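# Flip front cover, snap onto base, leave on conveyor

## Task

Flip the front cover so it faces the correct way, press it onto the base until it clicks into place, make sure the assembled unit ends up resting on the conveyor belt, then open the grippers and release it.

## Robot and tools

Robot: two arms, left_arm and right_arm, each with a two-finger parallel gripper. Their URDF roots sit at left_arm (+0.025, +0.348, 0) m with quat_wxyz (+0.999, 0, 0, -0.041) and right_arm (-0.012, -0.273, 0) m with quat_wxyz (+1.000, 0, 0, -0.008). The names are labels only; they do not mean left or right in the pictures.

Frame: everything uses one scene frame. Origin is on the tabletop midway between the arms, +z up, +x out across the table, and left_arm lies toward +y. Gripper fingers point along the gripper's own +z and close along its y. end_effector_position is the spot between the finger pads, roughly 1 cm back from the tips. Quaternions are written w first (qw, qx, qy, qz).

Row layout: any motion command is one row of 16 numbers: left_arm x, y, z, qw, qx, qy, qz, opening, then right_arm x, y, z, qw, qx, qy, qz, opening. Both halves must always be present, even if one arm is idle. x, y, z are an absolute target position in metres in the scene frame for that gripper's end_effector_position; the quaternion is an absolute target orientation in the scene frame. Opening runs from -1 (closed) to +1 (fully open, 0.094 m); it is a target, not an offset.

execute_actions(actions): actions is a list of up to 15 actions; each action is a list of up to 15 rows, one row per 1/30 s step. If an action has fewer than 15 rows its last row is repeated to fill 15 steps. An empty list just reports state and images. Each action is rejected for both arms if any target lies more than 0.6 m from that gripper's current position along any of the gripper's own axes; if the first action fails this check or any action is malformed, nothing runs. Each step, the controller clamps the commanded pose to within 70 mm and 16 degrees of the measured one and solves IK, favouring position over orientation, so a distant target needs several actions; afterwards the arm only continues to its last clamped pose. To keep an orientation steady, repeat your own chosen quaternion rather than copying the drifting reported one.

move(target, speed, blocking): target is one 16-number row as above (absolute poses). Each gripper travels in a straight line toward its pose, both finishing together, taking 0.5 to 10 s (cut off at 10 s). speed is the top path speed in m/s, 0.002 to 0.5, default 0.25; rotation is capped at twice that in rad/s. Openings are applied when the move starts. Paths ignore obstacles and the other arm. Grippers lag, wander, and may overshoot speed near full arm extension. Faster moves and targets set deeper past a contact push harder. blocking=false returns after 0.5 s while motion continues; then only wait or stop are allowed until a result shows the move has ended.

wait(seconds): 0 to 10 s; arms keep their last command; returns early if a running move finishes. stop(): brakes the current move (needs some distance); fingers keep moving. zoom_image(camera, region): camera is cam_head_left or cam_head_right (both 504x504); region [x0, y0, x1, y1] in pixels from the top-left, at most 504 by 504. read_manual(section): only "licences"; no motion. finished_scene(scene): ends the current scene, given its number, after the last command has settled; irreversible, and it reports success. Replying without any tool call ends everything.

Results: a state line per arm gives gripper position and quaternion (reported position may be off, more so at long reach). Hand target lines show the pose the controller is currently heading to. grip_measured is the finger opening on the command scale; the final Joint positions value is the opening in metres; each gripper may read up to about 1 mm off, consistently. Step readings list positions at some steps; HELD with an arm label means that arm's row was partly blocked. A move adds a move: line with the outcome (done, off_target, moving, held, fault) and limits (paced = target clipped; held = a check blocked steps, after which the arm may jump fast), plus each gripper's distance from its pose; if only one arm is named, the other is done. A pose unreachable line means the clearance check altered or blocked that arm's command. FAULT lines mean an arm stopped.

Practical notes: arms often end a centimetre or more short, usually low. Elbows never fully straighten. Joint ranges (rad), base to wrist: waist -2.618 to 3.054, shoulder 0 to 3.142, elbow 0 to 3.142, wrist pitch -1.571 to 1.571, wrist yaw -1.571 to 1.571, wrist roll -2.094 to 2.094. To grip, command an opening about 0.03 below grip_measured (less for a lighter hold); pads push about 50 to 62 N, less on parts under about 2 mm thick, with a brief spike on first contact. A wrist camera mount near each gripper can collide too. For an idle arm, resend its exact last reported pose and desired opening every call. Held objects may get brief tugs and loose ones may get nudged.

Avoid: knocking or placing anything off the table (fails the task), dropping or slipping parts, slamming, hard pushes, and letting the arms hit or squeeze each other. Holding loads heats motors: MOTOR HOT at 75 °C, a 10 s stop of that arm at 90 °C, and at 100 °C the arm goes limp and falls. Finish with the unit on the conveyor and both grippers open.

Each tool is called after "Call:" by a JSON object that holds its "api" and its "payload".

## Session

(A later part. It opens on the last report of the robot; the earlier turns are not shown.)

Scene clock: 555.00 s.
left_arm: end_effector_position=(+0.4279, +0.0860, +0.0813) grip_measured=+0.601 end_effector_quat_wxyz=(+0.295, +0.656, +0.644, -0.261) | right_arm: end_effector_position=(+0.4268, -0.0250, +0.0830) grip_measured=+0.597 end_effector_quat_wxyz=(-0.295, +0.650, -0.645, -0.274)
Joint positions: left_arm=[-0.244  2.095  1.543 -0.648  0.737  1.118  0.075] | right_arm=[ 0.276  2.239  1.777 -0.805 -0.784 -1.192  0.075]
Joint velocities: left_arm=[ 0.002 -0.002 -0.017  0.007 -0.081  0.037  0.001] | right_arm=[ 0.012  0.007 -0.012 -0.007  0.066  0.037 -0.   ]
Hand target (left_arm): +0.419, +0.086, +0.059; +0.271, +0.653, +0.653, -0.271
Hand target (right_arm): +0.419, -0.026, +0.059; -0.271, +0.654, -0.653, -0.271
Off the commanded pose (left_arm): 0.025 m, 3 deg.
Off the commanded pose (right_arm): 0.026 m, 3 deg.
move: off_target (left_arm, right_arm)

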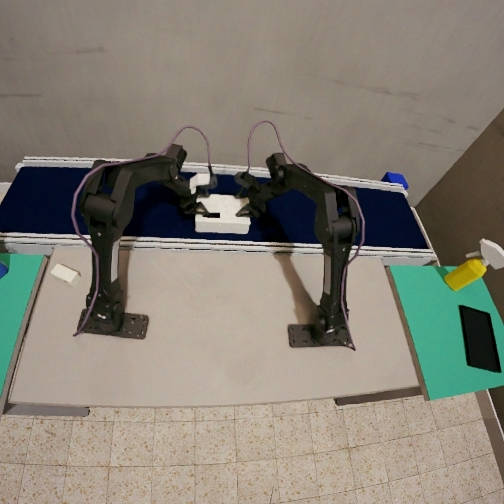

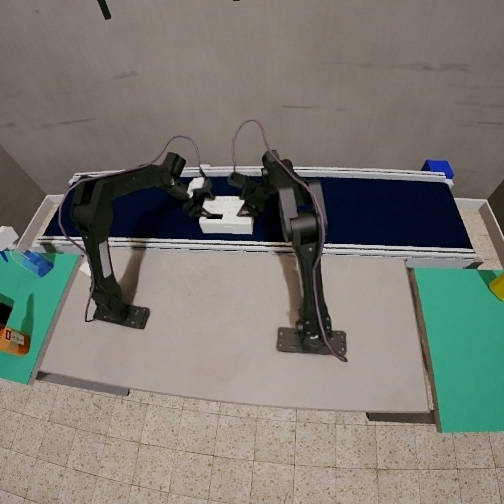

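The front is closed. I'll press the rear with closed grippers too.

Call:
{"api": "move", "payload": {"target": [0.43,0.085,0.115,0.271,0.653,0.653,-0.271,0.6,0.43,-0.025,0.12,0.271,-0.653,0.653,0.271,0.6], "speed": 0.06}}

Call:
{"api": "move", "payload": {"target": [0.455,0.085,0.10,0.271,0.653,0.653,-0.271,-1,0.452,-0.025,0.10,0.271,-0.653,0.653,0.271,-1], "speed": 0.06}}

Call:
{"api": "move", "payload": {"target": [0.452,0.085,0.052,0.271,0.653,0.653,-0.271,-1,0.449,-0.025,0.052,0.271,-0.653,0.653,0.271,-1], "speed": 0.025}}

Call:
{"api": "move", "payload": {"target": [0.44,0.12,0.13,0.271,0.653,0.653,-0.271,-1,0.44,-0.06,0.13,0.271,-0.653,0.653,0.271,-1], "speed": 0.08}}

Call:
{"api": "move", "payload": {"target": [0.33,0.25,0.15,0.271,0.653,0.653,-0.271,-1,0.33,-0.2,0.15,0.271,-0.653,0.653,0.271,-1]}}

Call:
{"api": "zoom_image", "payload": {"camera": "cam_head_left", "region": [175,165,275,245]}}

Call:
{"api": "zoom_image", "payload": {"camera": "cam_head_right", "region": [175,165,275,245]}}

Scene clock: 572.80 s.
left_arm: end_effector_position=(+0.4302, +0.0857, +0.1172) grip_measured=+0.601 end_effector_quat_wxyz=(+0.279, +0.653, +0.651, -0.267) | right_arm: end_effector_position=(+0.4307, -0.0293, +0.1233) grip_measured=+0.597 end_effector_quat_wxyz=(-0.277, +0.650, -0.656, -0.263)
Joint positions: left_arm=[-0.244  2.095  1.701 -0.844  0.733  1.118  0.075] | right_arm=[ 0.276  2.239  1.963 -1.016 -0.743 -1.192  0.075]
Joint velocities: left_arm=[ 0.002 -0.007  0.002  0.007 -0.051  0.022 -0.   ] | right_arm=[-0.012 -0.007  0.002 -0.007 -0.007 -0.066  0.   ]
Hand target (left_arm): +0.430, +0.085, +0.115; +0.271, +0.653, +0.653, -0.271
Hand target (right_arm): +0.430, -0.025, +0.120; -0.272, +0.653, -0.654, -0.271
Off the commanded pose (left_arm): 0.002 m, 1 deg.
Off the commanded pose (right_arm): 0.005 m, 1 deg.
move: done

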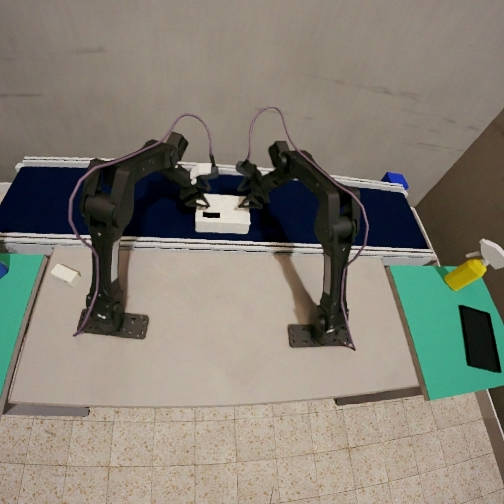

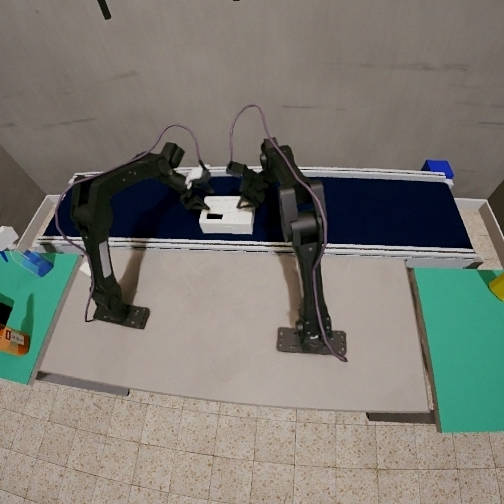

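Scene clock: 573.63 s.
left_arm: end_effector_position=(+0.4535, +0.0838, +0.1003) grip_measured=-0.982 end_effector_quat_wxyz=(+0.275, +0.653, +0.654, -0.267) | right_arm: end_effector_position=(+0.4496, -0.0248, +0.0959) grip_measured=-0.979 end_effector_quat_wxyz=(-0.268, +0.653, -0.656, -0.265)
Joint positions: left_arm=[-0.233  2.206  1.814 -0.863  0.733  1.132  0.001] | right_arm=[ 0.276  2.363  2.073 -1.027 -0.74  -1.208  0.001]
Joint velocities: left_arm=[-0.007 -0.007  0.027 -0.051 -0.022 -0.007 -0.001] | right_arm=[-0.007  0.002  0.037 -0.095 -0.095 -0.022  0.   ]
Hand target (left_arm): +0.455, +0.085, +0.100; +0.272, +0.653, +0.653, -0.271
Hand target (right_arm): +0.452, -0.025, +0.100; -0.272, +0.653, -0.653, -0.270
Off the commanded pose (left_arm): 0.002 m, 1 deg.
Off the commanded pose (right_arm): 0.005 m, 1 deg.
move: done

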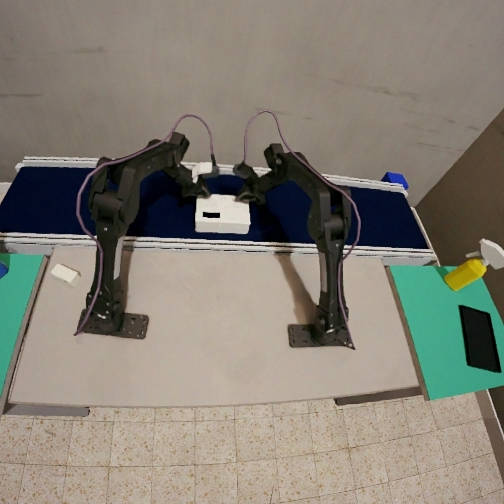

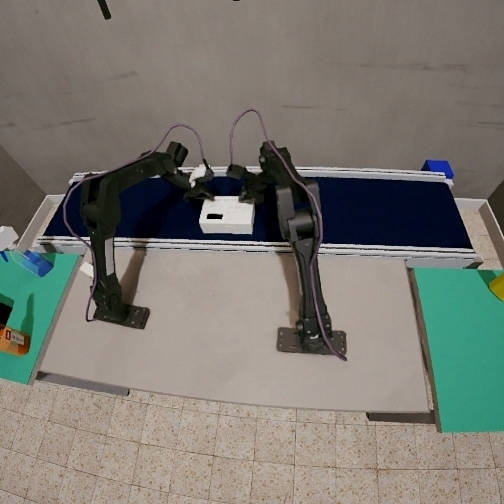

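Scene clock: 575.80 s.
left_arm: end_effector_position=(+0.4582, +0.0801, +0.0800) grip_measured=-0.982 end_effector_quat_wxyz=(+0.297, +0.656, +0.642, -0.263) | right_arm: end_effector_position=(+0.4546, -0.0178, +0.0821) grip_measured=-0.979 end_effector_quat_wxyz=(-0.301, +0.654, -0.637, -0.275)
Joint positions: left_arm=[-0.233  2.216  1.727 -0.718  0.749  1.132  0.001] | right_arm=[ 0.273  2.363  1.98  -0.881 -0.793 -1.21   0.001]
Joint velocities: left_arm=[ 0.012 -0.012 -0.017 -0.081 -0.051  0.037  0.   ] | right_arm=[ 0.007 -0.012  0.002 -0.051 -0.081 -0.007 -0.001]
Hand target (left_arm): +0.451, +0.085, +0.053; +0.271, +0.653, +0.653, -0.271
Hand target (right_arm): +0.448, -0.025, +0.053; -0.270, +0.654, -0.653, -0.272
Off the commanded pose (left_arm): 0.029 m, 3 deg.
Off the commanded pose (right_arm): 0.031 m, 4 deg.
move: off_target (left_arm, right_arm)

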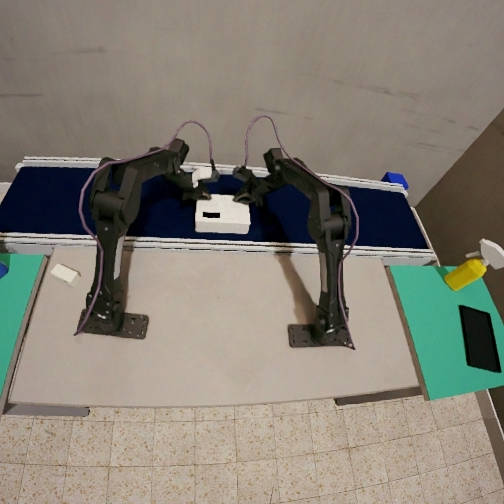

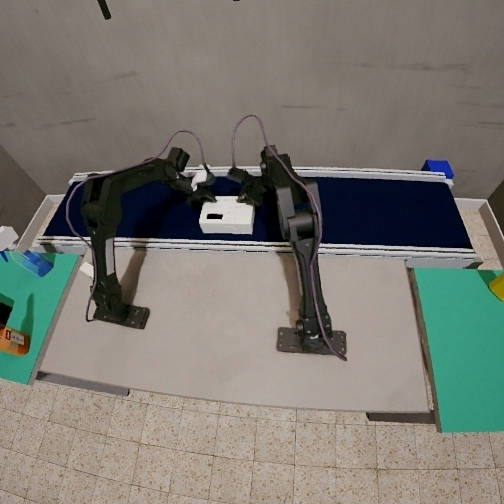

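Scene clock: 577.20 s.
left_arm: end_effector_position=(+0.4392, +0.1186, +0.1167) grip_measured=-0.982 end_effector_quat_wxyz=(+0.262, +0.650, +0.659, -0.274) | right_arm: end_effector_position=(+0.4380, -0.0585, +0.1114) grip_measured=-0.979 end_effector_quat_wxyz=(-0.257, +0.650, -0.660, -0.276)
Joint positions: left_arm=[-0.165  2.142  1.789 -0.995  0.752  1.221  0.001] | right_arm=[ 0.209  2.318  2.062 -1.155 -0.761 -1.297  0.001]
Joint velocities: left_arm=[-0.002 -0.002 -0.007  0.022 -0.007 -0.022 -0.001] | right_arm=[-0.007 -0.017 -0.002 -0.022 -0.095  0.066 -0.001]
Hand target (left_arm): +0.440, +0.120, +0.130; +0.271, +0.653, +0.653, -0.271
Hand target (right_arm): +0.440, -0.060, +0.130; -0.272, +0.653, -0.653, -0.271
Off the commanded pose (left_arm): 0.013 m, 1 deg.
Off the commanded pose (right_arm): 0.019 m, 2 deg.
move: off_target (left_arm, right_arm)

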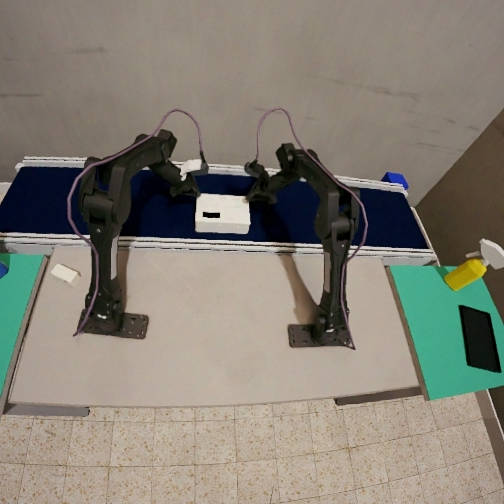

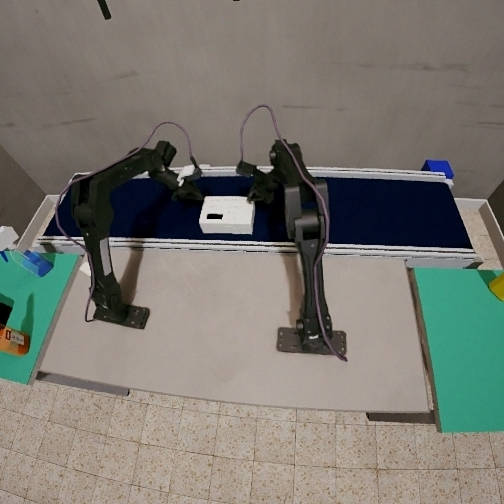

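Scene clock: 578.60 s.
left_arm: end_effector_position=(+0.3371, +0.2527, +0.1482) grip_measured=-0.982 end_effector_quat_wxyz=(+0.268, +0.656, +0.657, -0.259) | right_arm: end_effector_position=(+0.3381, -0.2027, +0.1463) grip_measured=-0.979 end_effector_quat_wxyz=(-0.272, +0.654, -0.656, -0.260)
Joint positions: left_arm=[ 0.17   1.743  1.377 -1.27   0.761  1.683  0.001] | right_arm=[-0.141  1.918  1.586 -1.367 -0.763 -1.776  0.001]
Joint velocities: left_arm=[ 0.007 -0.002 -0.012 -0.007 -0.037 -0.007 -0.001] | right_arm=[ 0.002  0.002  0.007 -0.037 -0.007 -0.037 -0.001]
Hand target (left_arm): +0.330, +0.249, +0.152; +0.272, +0.653, +0.653, -0.272
Hand target (right_arm): +0.329, -0.199, +0.151; -0.273, +0.652, -0.653, -0.271
Off the commanded pose (left_arm): 0.008 m, 2 deg.
Off the commanded pose (right_arm): 0.009 m, 1 deg.
move: done

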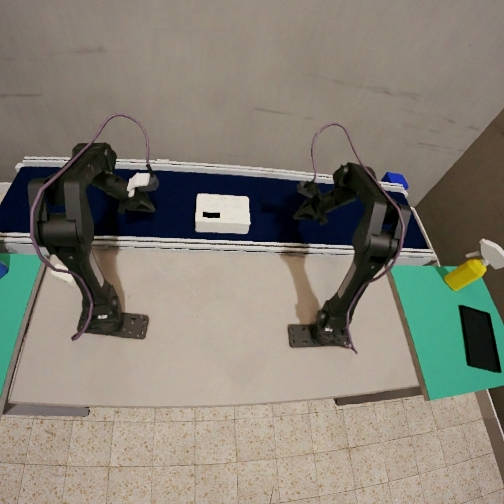

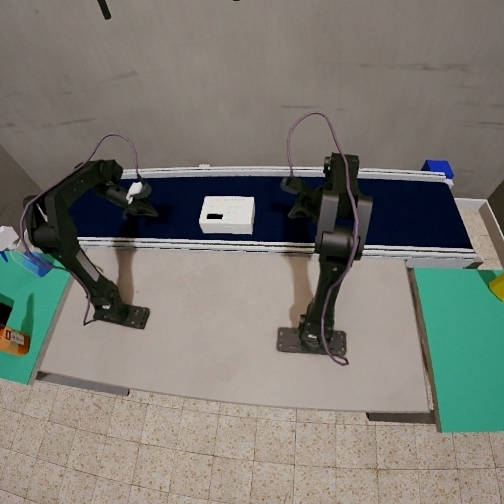

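Region (175, 165, 275, 245) of cam_head_left's 504x504 image, scaled by 5.040, with more detail than that image has; it fills the top 403 rows of this view, and the rest is white.

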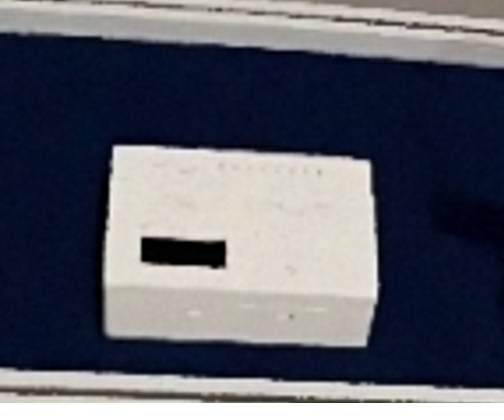

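Region (175, 165, 275, 245) of cam_head_right's 504x504 image, scaled by 5.040, with more detail than that image has; it fills the top 403 rows of this view, and the rest is white.

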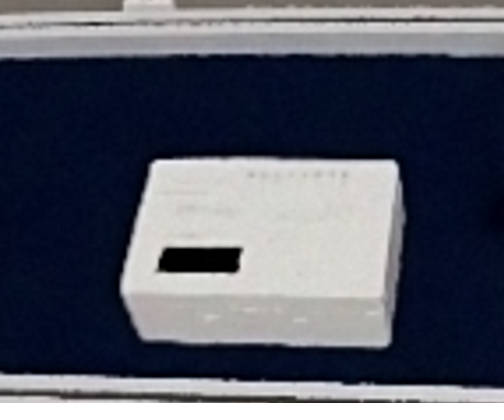

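Call:
{"api": "move", "payload": {"target": [0.385,0.085,0.105,0.271,0.653,0.653,-0.271,-1,0.382,-0.025,0.105,0.271,-0.653,0.653,0.271,-1], "speed": 0.2}}

Call:
{"api": "move", "payload": {"target": [0.38,0.09,0.042,0.271,0.653,0.653,-0.271,-1,0.377,-0.03,0.042,0.271,-0.653,0.653,0.271,-1], "speed": 0.03}}

Call:
{"api": "move", "payload": {"target": [0.40,0.085,0.115,0.271,0.653,0.653,-0.271,-1,0.40,-0.025,0.115,0.271,-0.653,0.653,0.271,-1], "speed": 0.08}}

Call:
{"api": "move", "payload": {"target": [0.455,0.085,0.10,0.271,0.653,0.653,-0.271,-1,0.452,-0.025,0.10,0.271,-0.653,0.653,0.271,-1], "speed": 0.08}}

Call:
{"api": "move", "payload": {"target": [0.45,0.09,0.036,0.271,0.653,0.653,-0.271,-1,0.447,-0.03,0.036,0.271,-0.653,0.653,0.271,-1], "speed": 0.03}}

Call:
{"api": "move", "payload": {"target": [0.44,0.13,0.14,0.271,0.653,0.653,-0.271,-1,0.44,-0.07,0.14,0.271,-0.653,0.653,0.271,-1], "speed": 0.08}}

Scene clock: 596.10 s.
left_arm: end_effector_position=(+0.3792, +0.0879, +0.1018) grip_measured=-0.982 end_effector_quat_wxyz=(+0.266, +0.657, +0.652, -0.270) | right_arm: end_effector_position=(+0.3733, -0.0293, +0.0983) grip_measured=-0.979 end_effector_quat_wxyz=(-0.256, +0.655, -0.656, -0.273)
Joint positions: left_arm=[-0.284  1.939  1.419 -0.722  0.717  1.087  0.001] | right_arm=[ 0.312  2.064  1.598 -0.858 -0.734 -1.177  0.001]
Joint velocities: left_arm=[-0.017 -0.002 -0.007  0.007 -0.022 -0.037 -0.   ] | right_arm=[-0.002  0.002 -0.017 -0.037 -0.022 -0.007 -0.   ]
Hand target (left_arm): +0.386, +0.085, +0.104; +0.270, +0.654, +0.654, -0.269
Hand target (right_arm): +0.382, -0.026, +0.104; -0.269, +0.654, -0.653, -0.271
Off the commanded pose (left_arm): 0.007 m, 1 deg.
Off the commanded pose (right_arm): 0.012 m, 2 deg.
move: off_target (right_arm)

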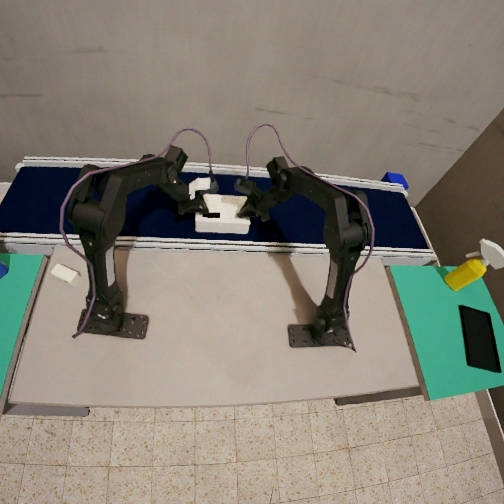

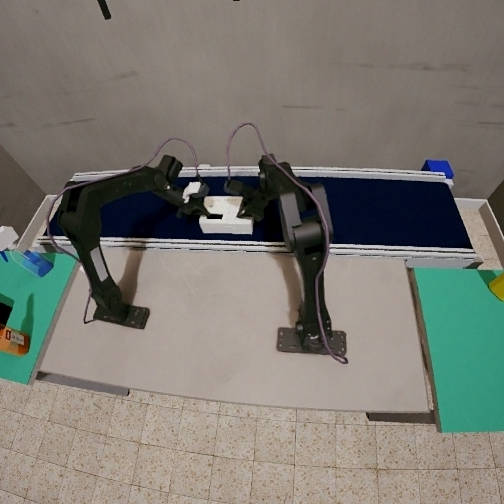

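Scene clock: 598.37 s.
left_arm: end_effector_position=(+0.3869, +0.0806, +0.0792) grip_measured=-0.982 end_effector_quat_wxyz=(+0.313, +0.661, +0.627, -0.268) | right_arm: end_effector_position=(+0.3827, -0.0209, +0.0814) grip_measured=-0.979 end_effector_quat_wxyz=(-0.311, +0.660, -0.628, -0.270)
Joint positions: left_arm=[-0.281  1.957  1.298 -0.483  0.758  1.087  0.001] | right_arm=[ 0.309  2.064  1.475 -0.62  -0.787 -1.177  0.001]
Joint velocities: left_arm=[-0.022  0.007 -0.012 -0.051  0.022  0.051 -0.001] | right_arm=[-0.002  0.002 -0.032 -0.037  0.051  0.051 -0.   ]
Hand target (left_arm): +0.377, +0.091, +0.044; +0.271, +0.654, +0.653, -0.271
Hand target (right_arm): +0.374, -0.031, +0.044; -0.271, +0.654, -0.652, -0.271
Off the commanded pose (left_arm): 0.039 m, 6 deg.
Off the commanded pose (right_arm): 0.041 m, 6 deg.
move: off_target (left_arm, right_arm)

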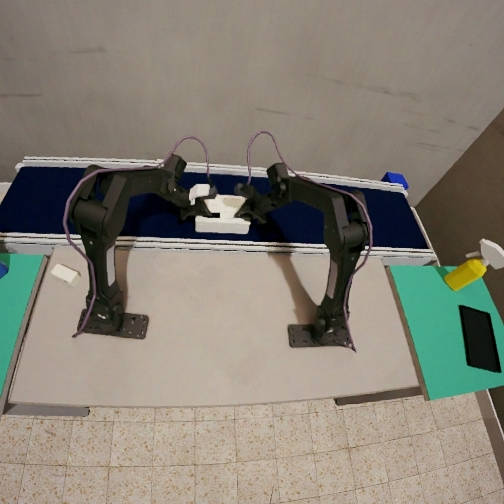

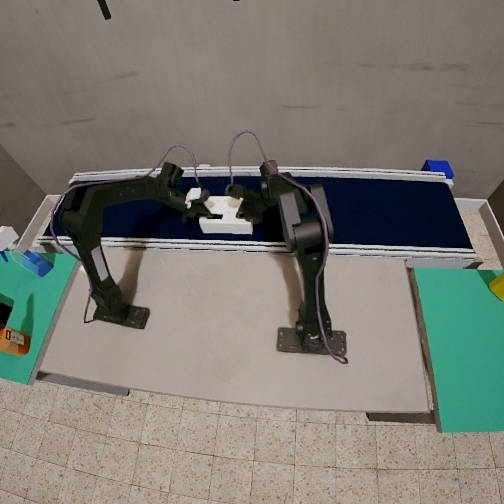

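Scene clock: 599.63 s.
left_arm: end_effector_position=(+0.3975, +0.0830, +0.1158) grip_measured=-0.982 end_effector_quat_wxyz=(+0.277, +0.655, +0.649, -0.269) | right_arm: end_effector_position=(+0.3963, -0.0233, +0.1136) grip_measured=-0.979 end_effector_quat_wxyz=(-0.273, +0.657, -0.651, -0.266)
Joint positions: left_arm=[-0.276  1.981  1.525 -0.765  0.726  1.087  0.001] | right_arm=[ 0.309  2.116  1.729 -0.897 -0.739 -1.174  0.001]
Joint velocities: left_arm=[-0.007 -0.007  0.007  0.007  0.007 -0.037  0.001] | right_arm=[ 0.012 -0.002 -0.002 -0.022 -0.007 -0.081 -0.   ]
Hand target (left_arm): +0.400, +0.085, +0.115; +0.271, +0.653, +0.653, -0.271
Hand target (right_arm): +0.401, -0.025, +0.115; -0.272, +0.653, -0.654, -0.270
Off the commanded pose (left_arm): 0.003 m, 1 deg.
Off the commanded pose (right_arm): 0.004 m, 1 deg.
move: done

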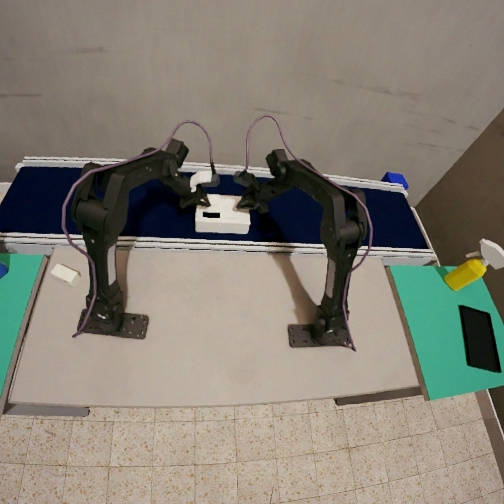

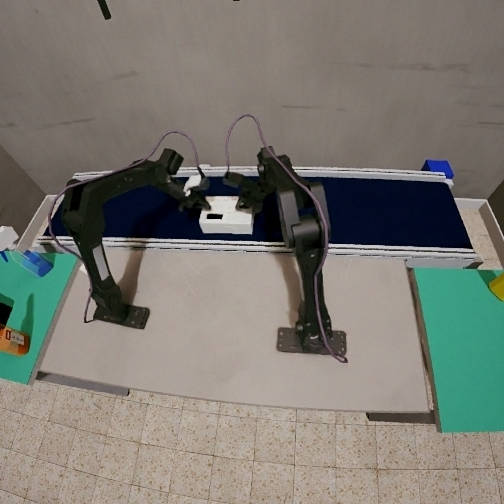

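Scene clock: 600.87 s.
left_arm: end_effector_position=(+0.4543, +0.0853, +0.1000) grip_measured=-0.982 end_effector_quat_wxyz=(+0.275, +0.653, +0.655, -0.263) | right_arm: end_effector_position=(+0.4507, -0.0250, +0.0978) grip_measured=-0.979 end_effector_quat_wxyz=(-0.271, +0.654, -0.656, -0.262)
Joint positions: left_arm=[-0.231  2.204  1.813 -0.862  0.726  1.132  0.001] | right_arm=[ 0.276  2.36   2.075 -1.025 -0.736 -1.208  0.001]
Joint velocities: left_arm=[ 0.002  0.002 -0.007 -0.022 -0.051 -0.022 -0.001] | right_arm=[-0.002 -0.007 -0.027 -0.066 -0.022 -0.037  0.   ]
Hand target (left_arm): +0.455, +0.086, +0.099; +0.272, +0.652, +0.653, -0.271
Hand target (right_arm): +0.452, -0.025, +0.100; -0.272, +0.653, -0.653, -0.271
Off the commanded pose (left_arm): 0.001 m, 1 deg.
Off the commanded pose (right_arm): 0.003 m, 1 deg.
move: done

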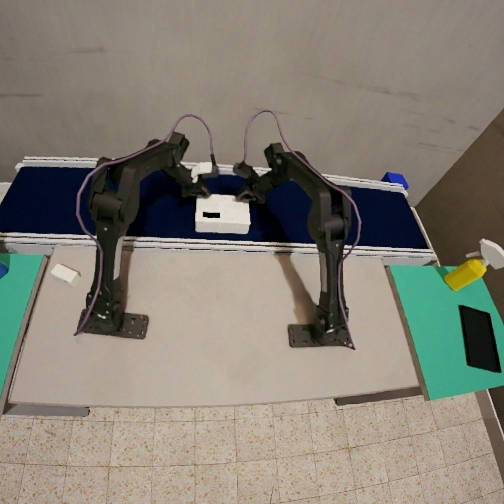

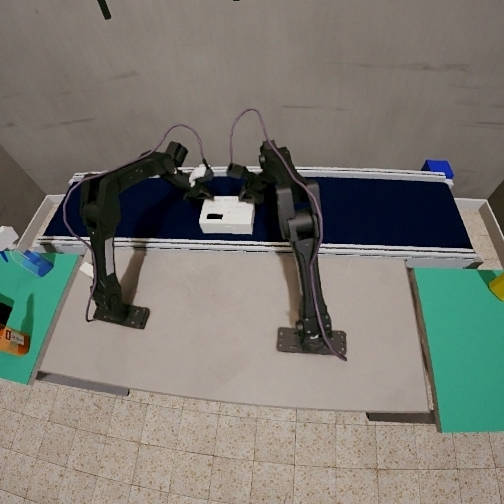

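Scene clock: 603.27 s.
left_arm: end_effector_position=(+0.4576, +0.0807, +0.0791) grip_measured=-0.982 end_effector_quat_wxyz=(+0.315, +0.657, +0.630, -0.269) | right_arm: end_effector_position=(+0.4544, -0.0185, +0.0806) grip_measured=-0.979 end_effector_quat_wxyz=(-0.320, +0.652, -0.623, -0.290)
Joint positions: left_arm=[-0.223  2.204  1.682 -0.661  0.783  1.145  0.001] | right_arm=[ 0.259  2.36   1.939 -0.831 -0.848 -1.228  0.001]
Joint velocities: left_arm=[ 0.007  0.002 -0.017  0.022 -0.007 -0.051  0.001] | right_arm=[ 0.002  0.002 -0.002 -0.007 -0.022  0.022  0.001]
Hand target (left_arm): +0.447, +0.091, +0.038; +0.271, +0.654, +0.652, -0.271
Hand target (right_arm): +0.444, -0.031, +0.038; -0.269, +0.655, -0.651, -0.273
Off the commanded pose (left_arm): 0.045 m, 6 deg.
Off the commanded pose (right_arm): 0.047 m, 7 deg.
move: off_target (left_arm, right_arm)

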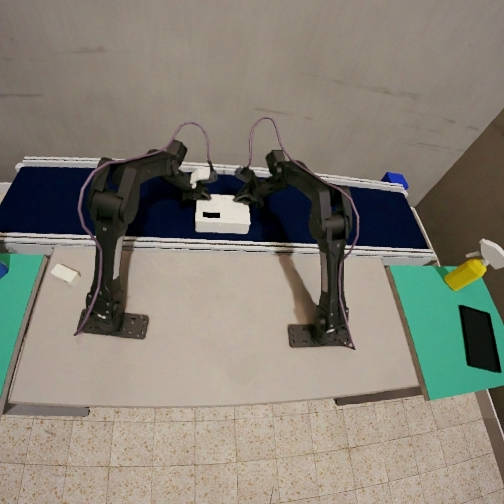

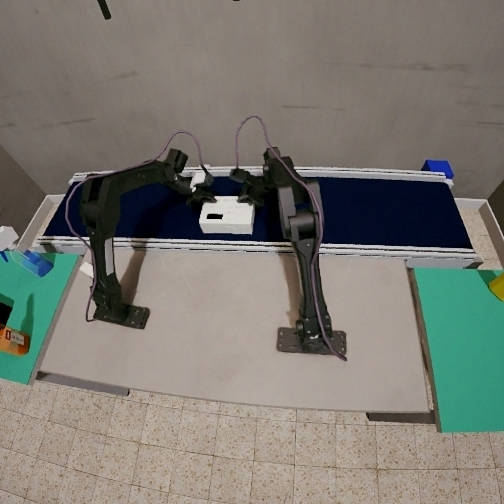

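Scene clock: 604.87 s.
left_arm: end_effector_position=(+0.4392, +0.1278, +0.1269) grip_measured=-0.982 end_effector_quat_wxyz=(+0.262, +0.649, +0.658, -0.277) | right_arm: end_effector_position=(+0.4384, -0.0684, +0.1212) grip_measured=-0.979 end_effector_quat_wxyz=(-0.257, +0.649, -0.660, -0.277)
Joint positions: left_arm=[-0.143  2.137  1.821 -1.055  0.762  1.252  0.001] | right_arm=[ 0.188  2.319  2.103 -1.215 -0.764 -1.325  0.001]
Joint velocities: left_arm=[-0.002  0.007 -0.002 -0.022 -0.007  0.007  0.001] | right_arm=[-0.012  0.002 -0.012 -0.022  0.007 -0.022 -0.001]
Hand target (left_arm): +0.440, +0.130, +0.140; +0.271, +0.653, +0.653, -0.272
Hand target (right_arm): +0.440, -0.070, +0.140; -0.272, +0.652, -0.654, -0.271
Off the commanded pose (left_arm): 0.013 m, 1 deg.
Off the commanded pose (right_arm): 0.019 m, 2 deg.
move: off_target (left_arm, right_arm)

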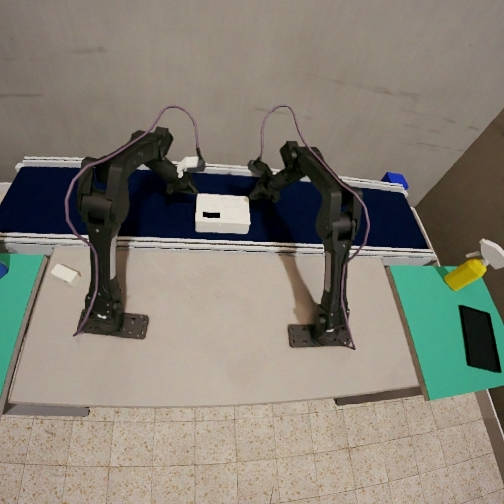

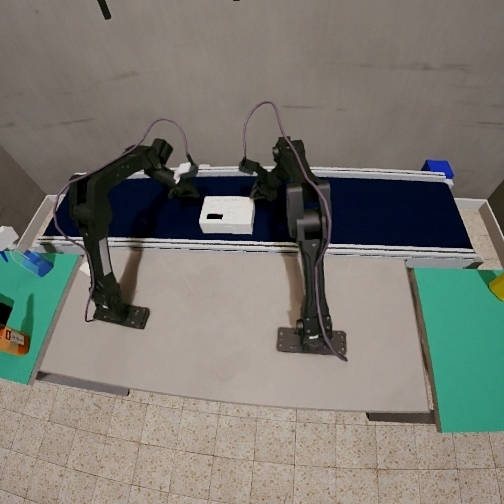

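Call:
{"api": "finished_scene", "payload": {"scene": 1}}

The scene is finished: the task was done.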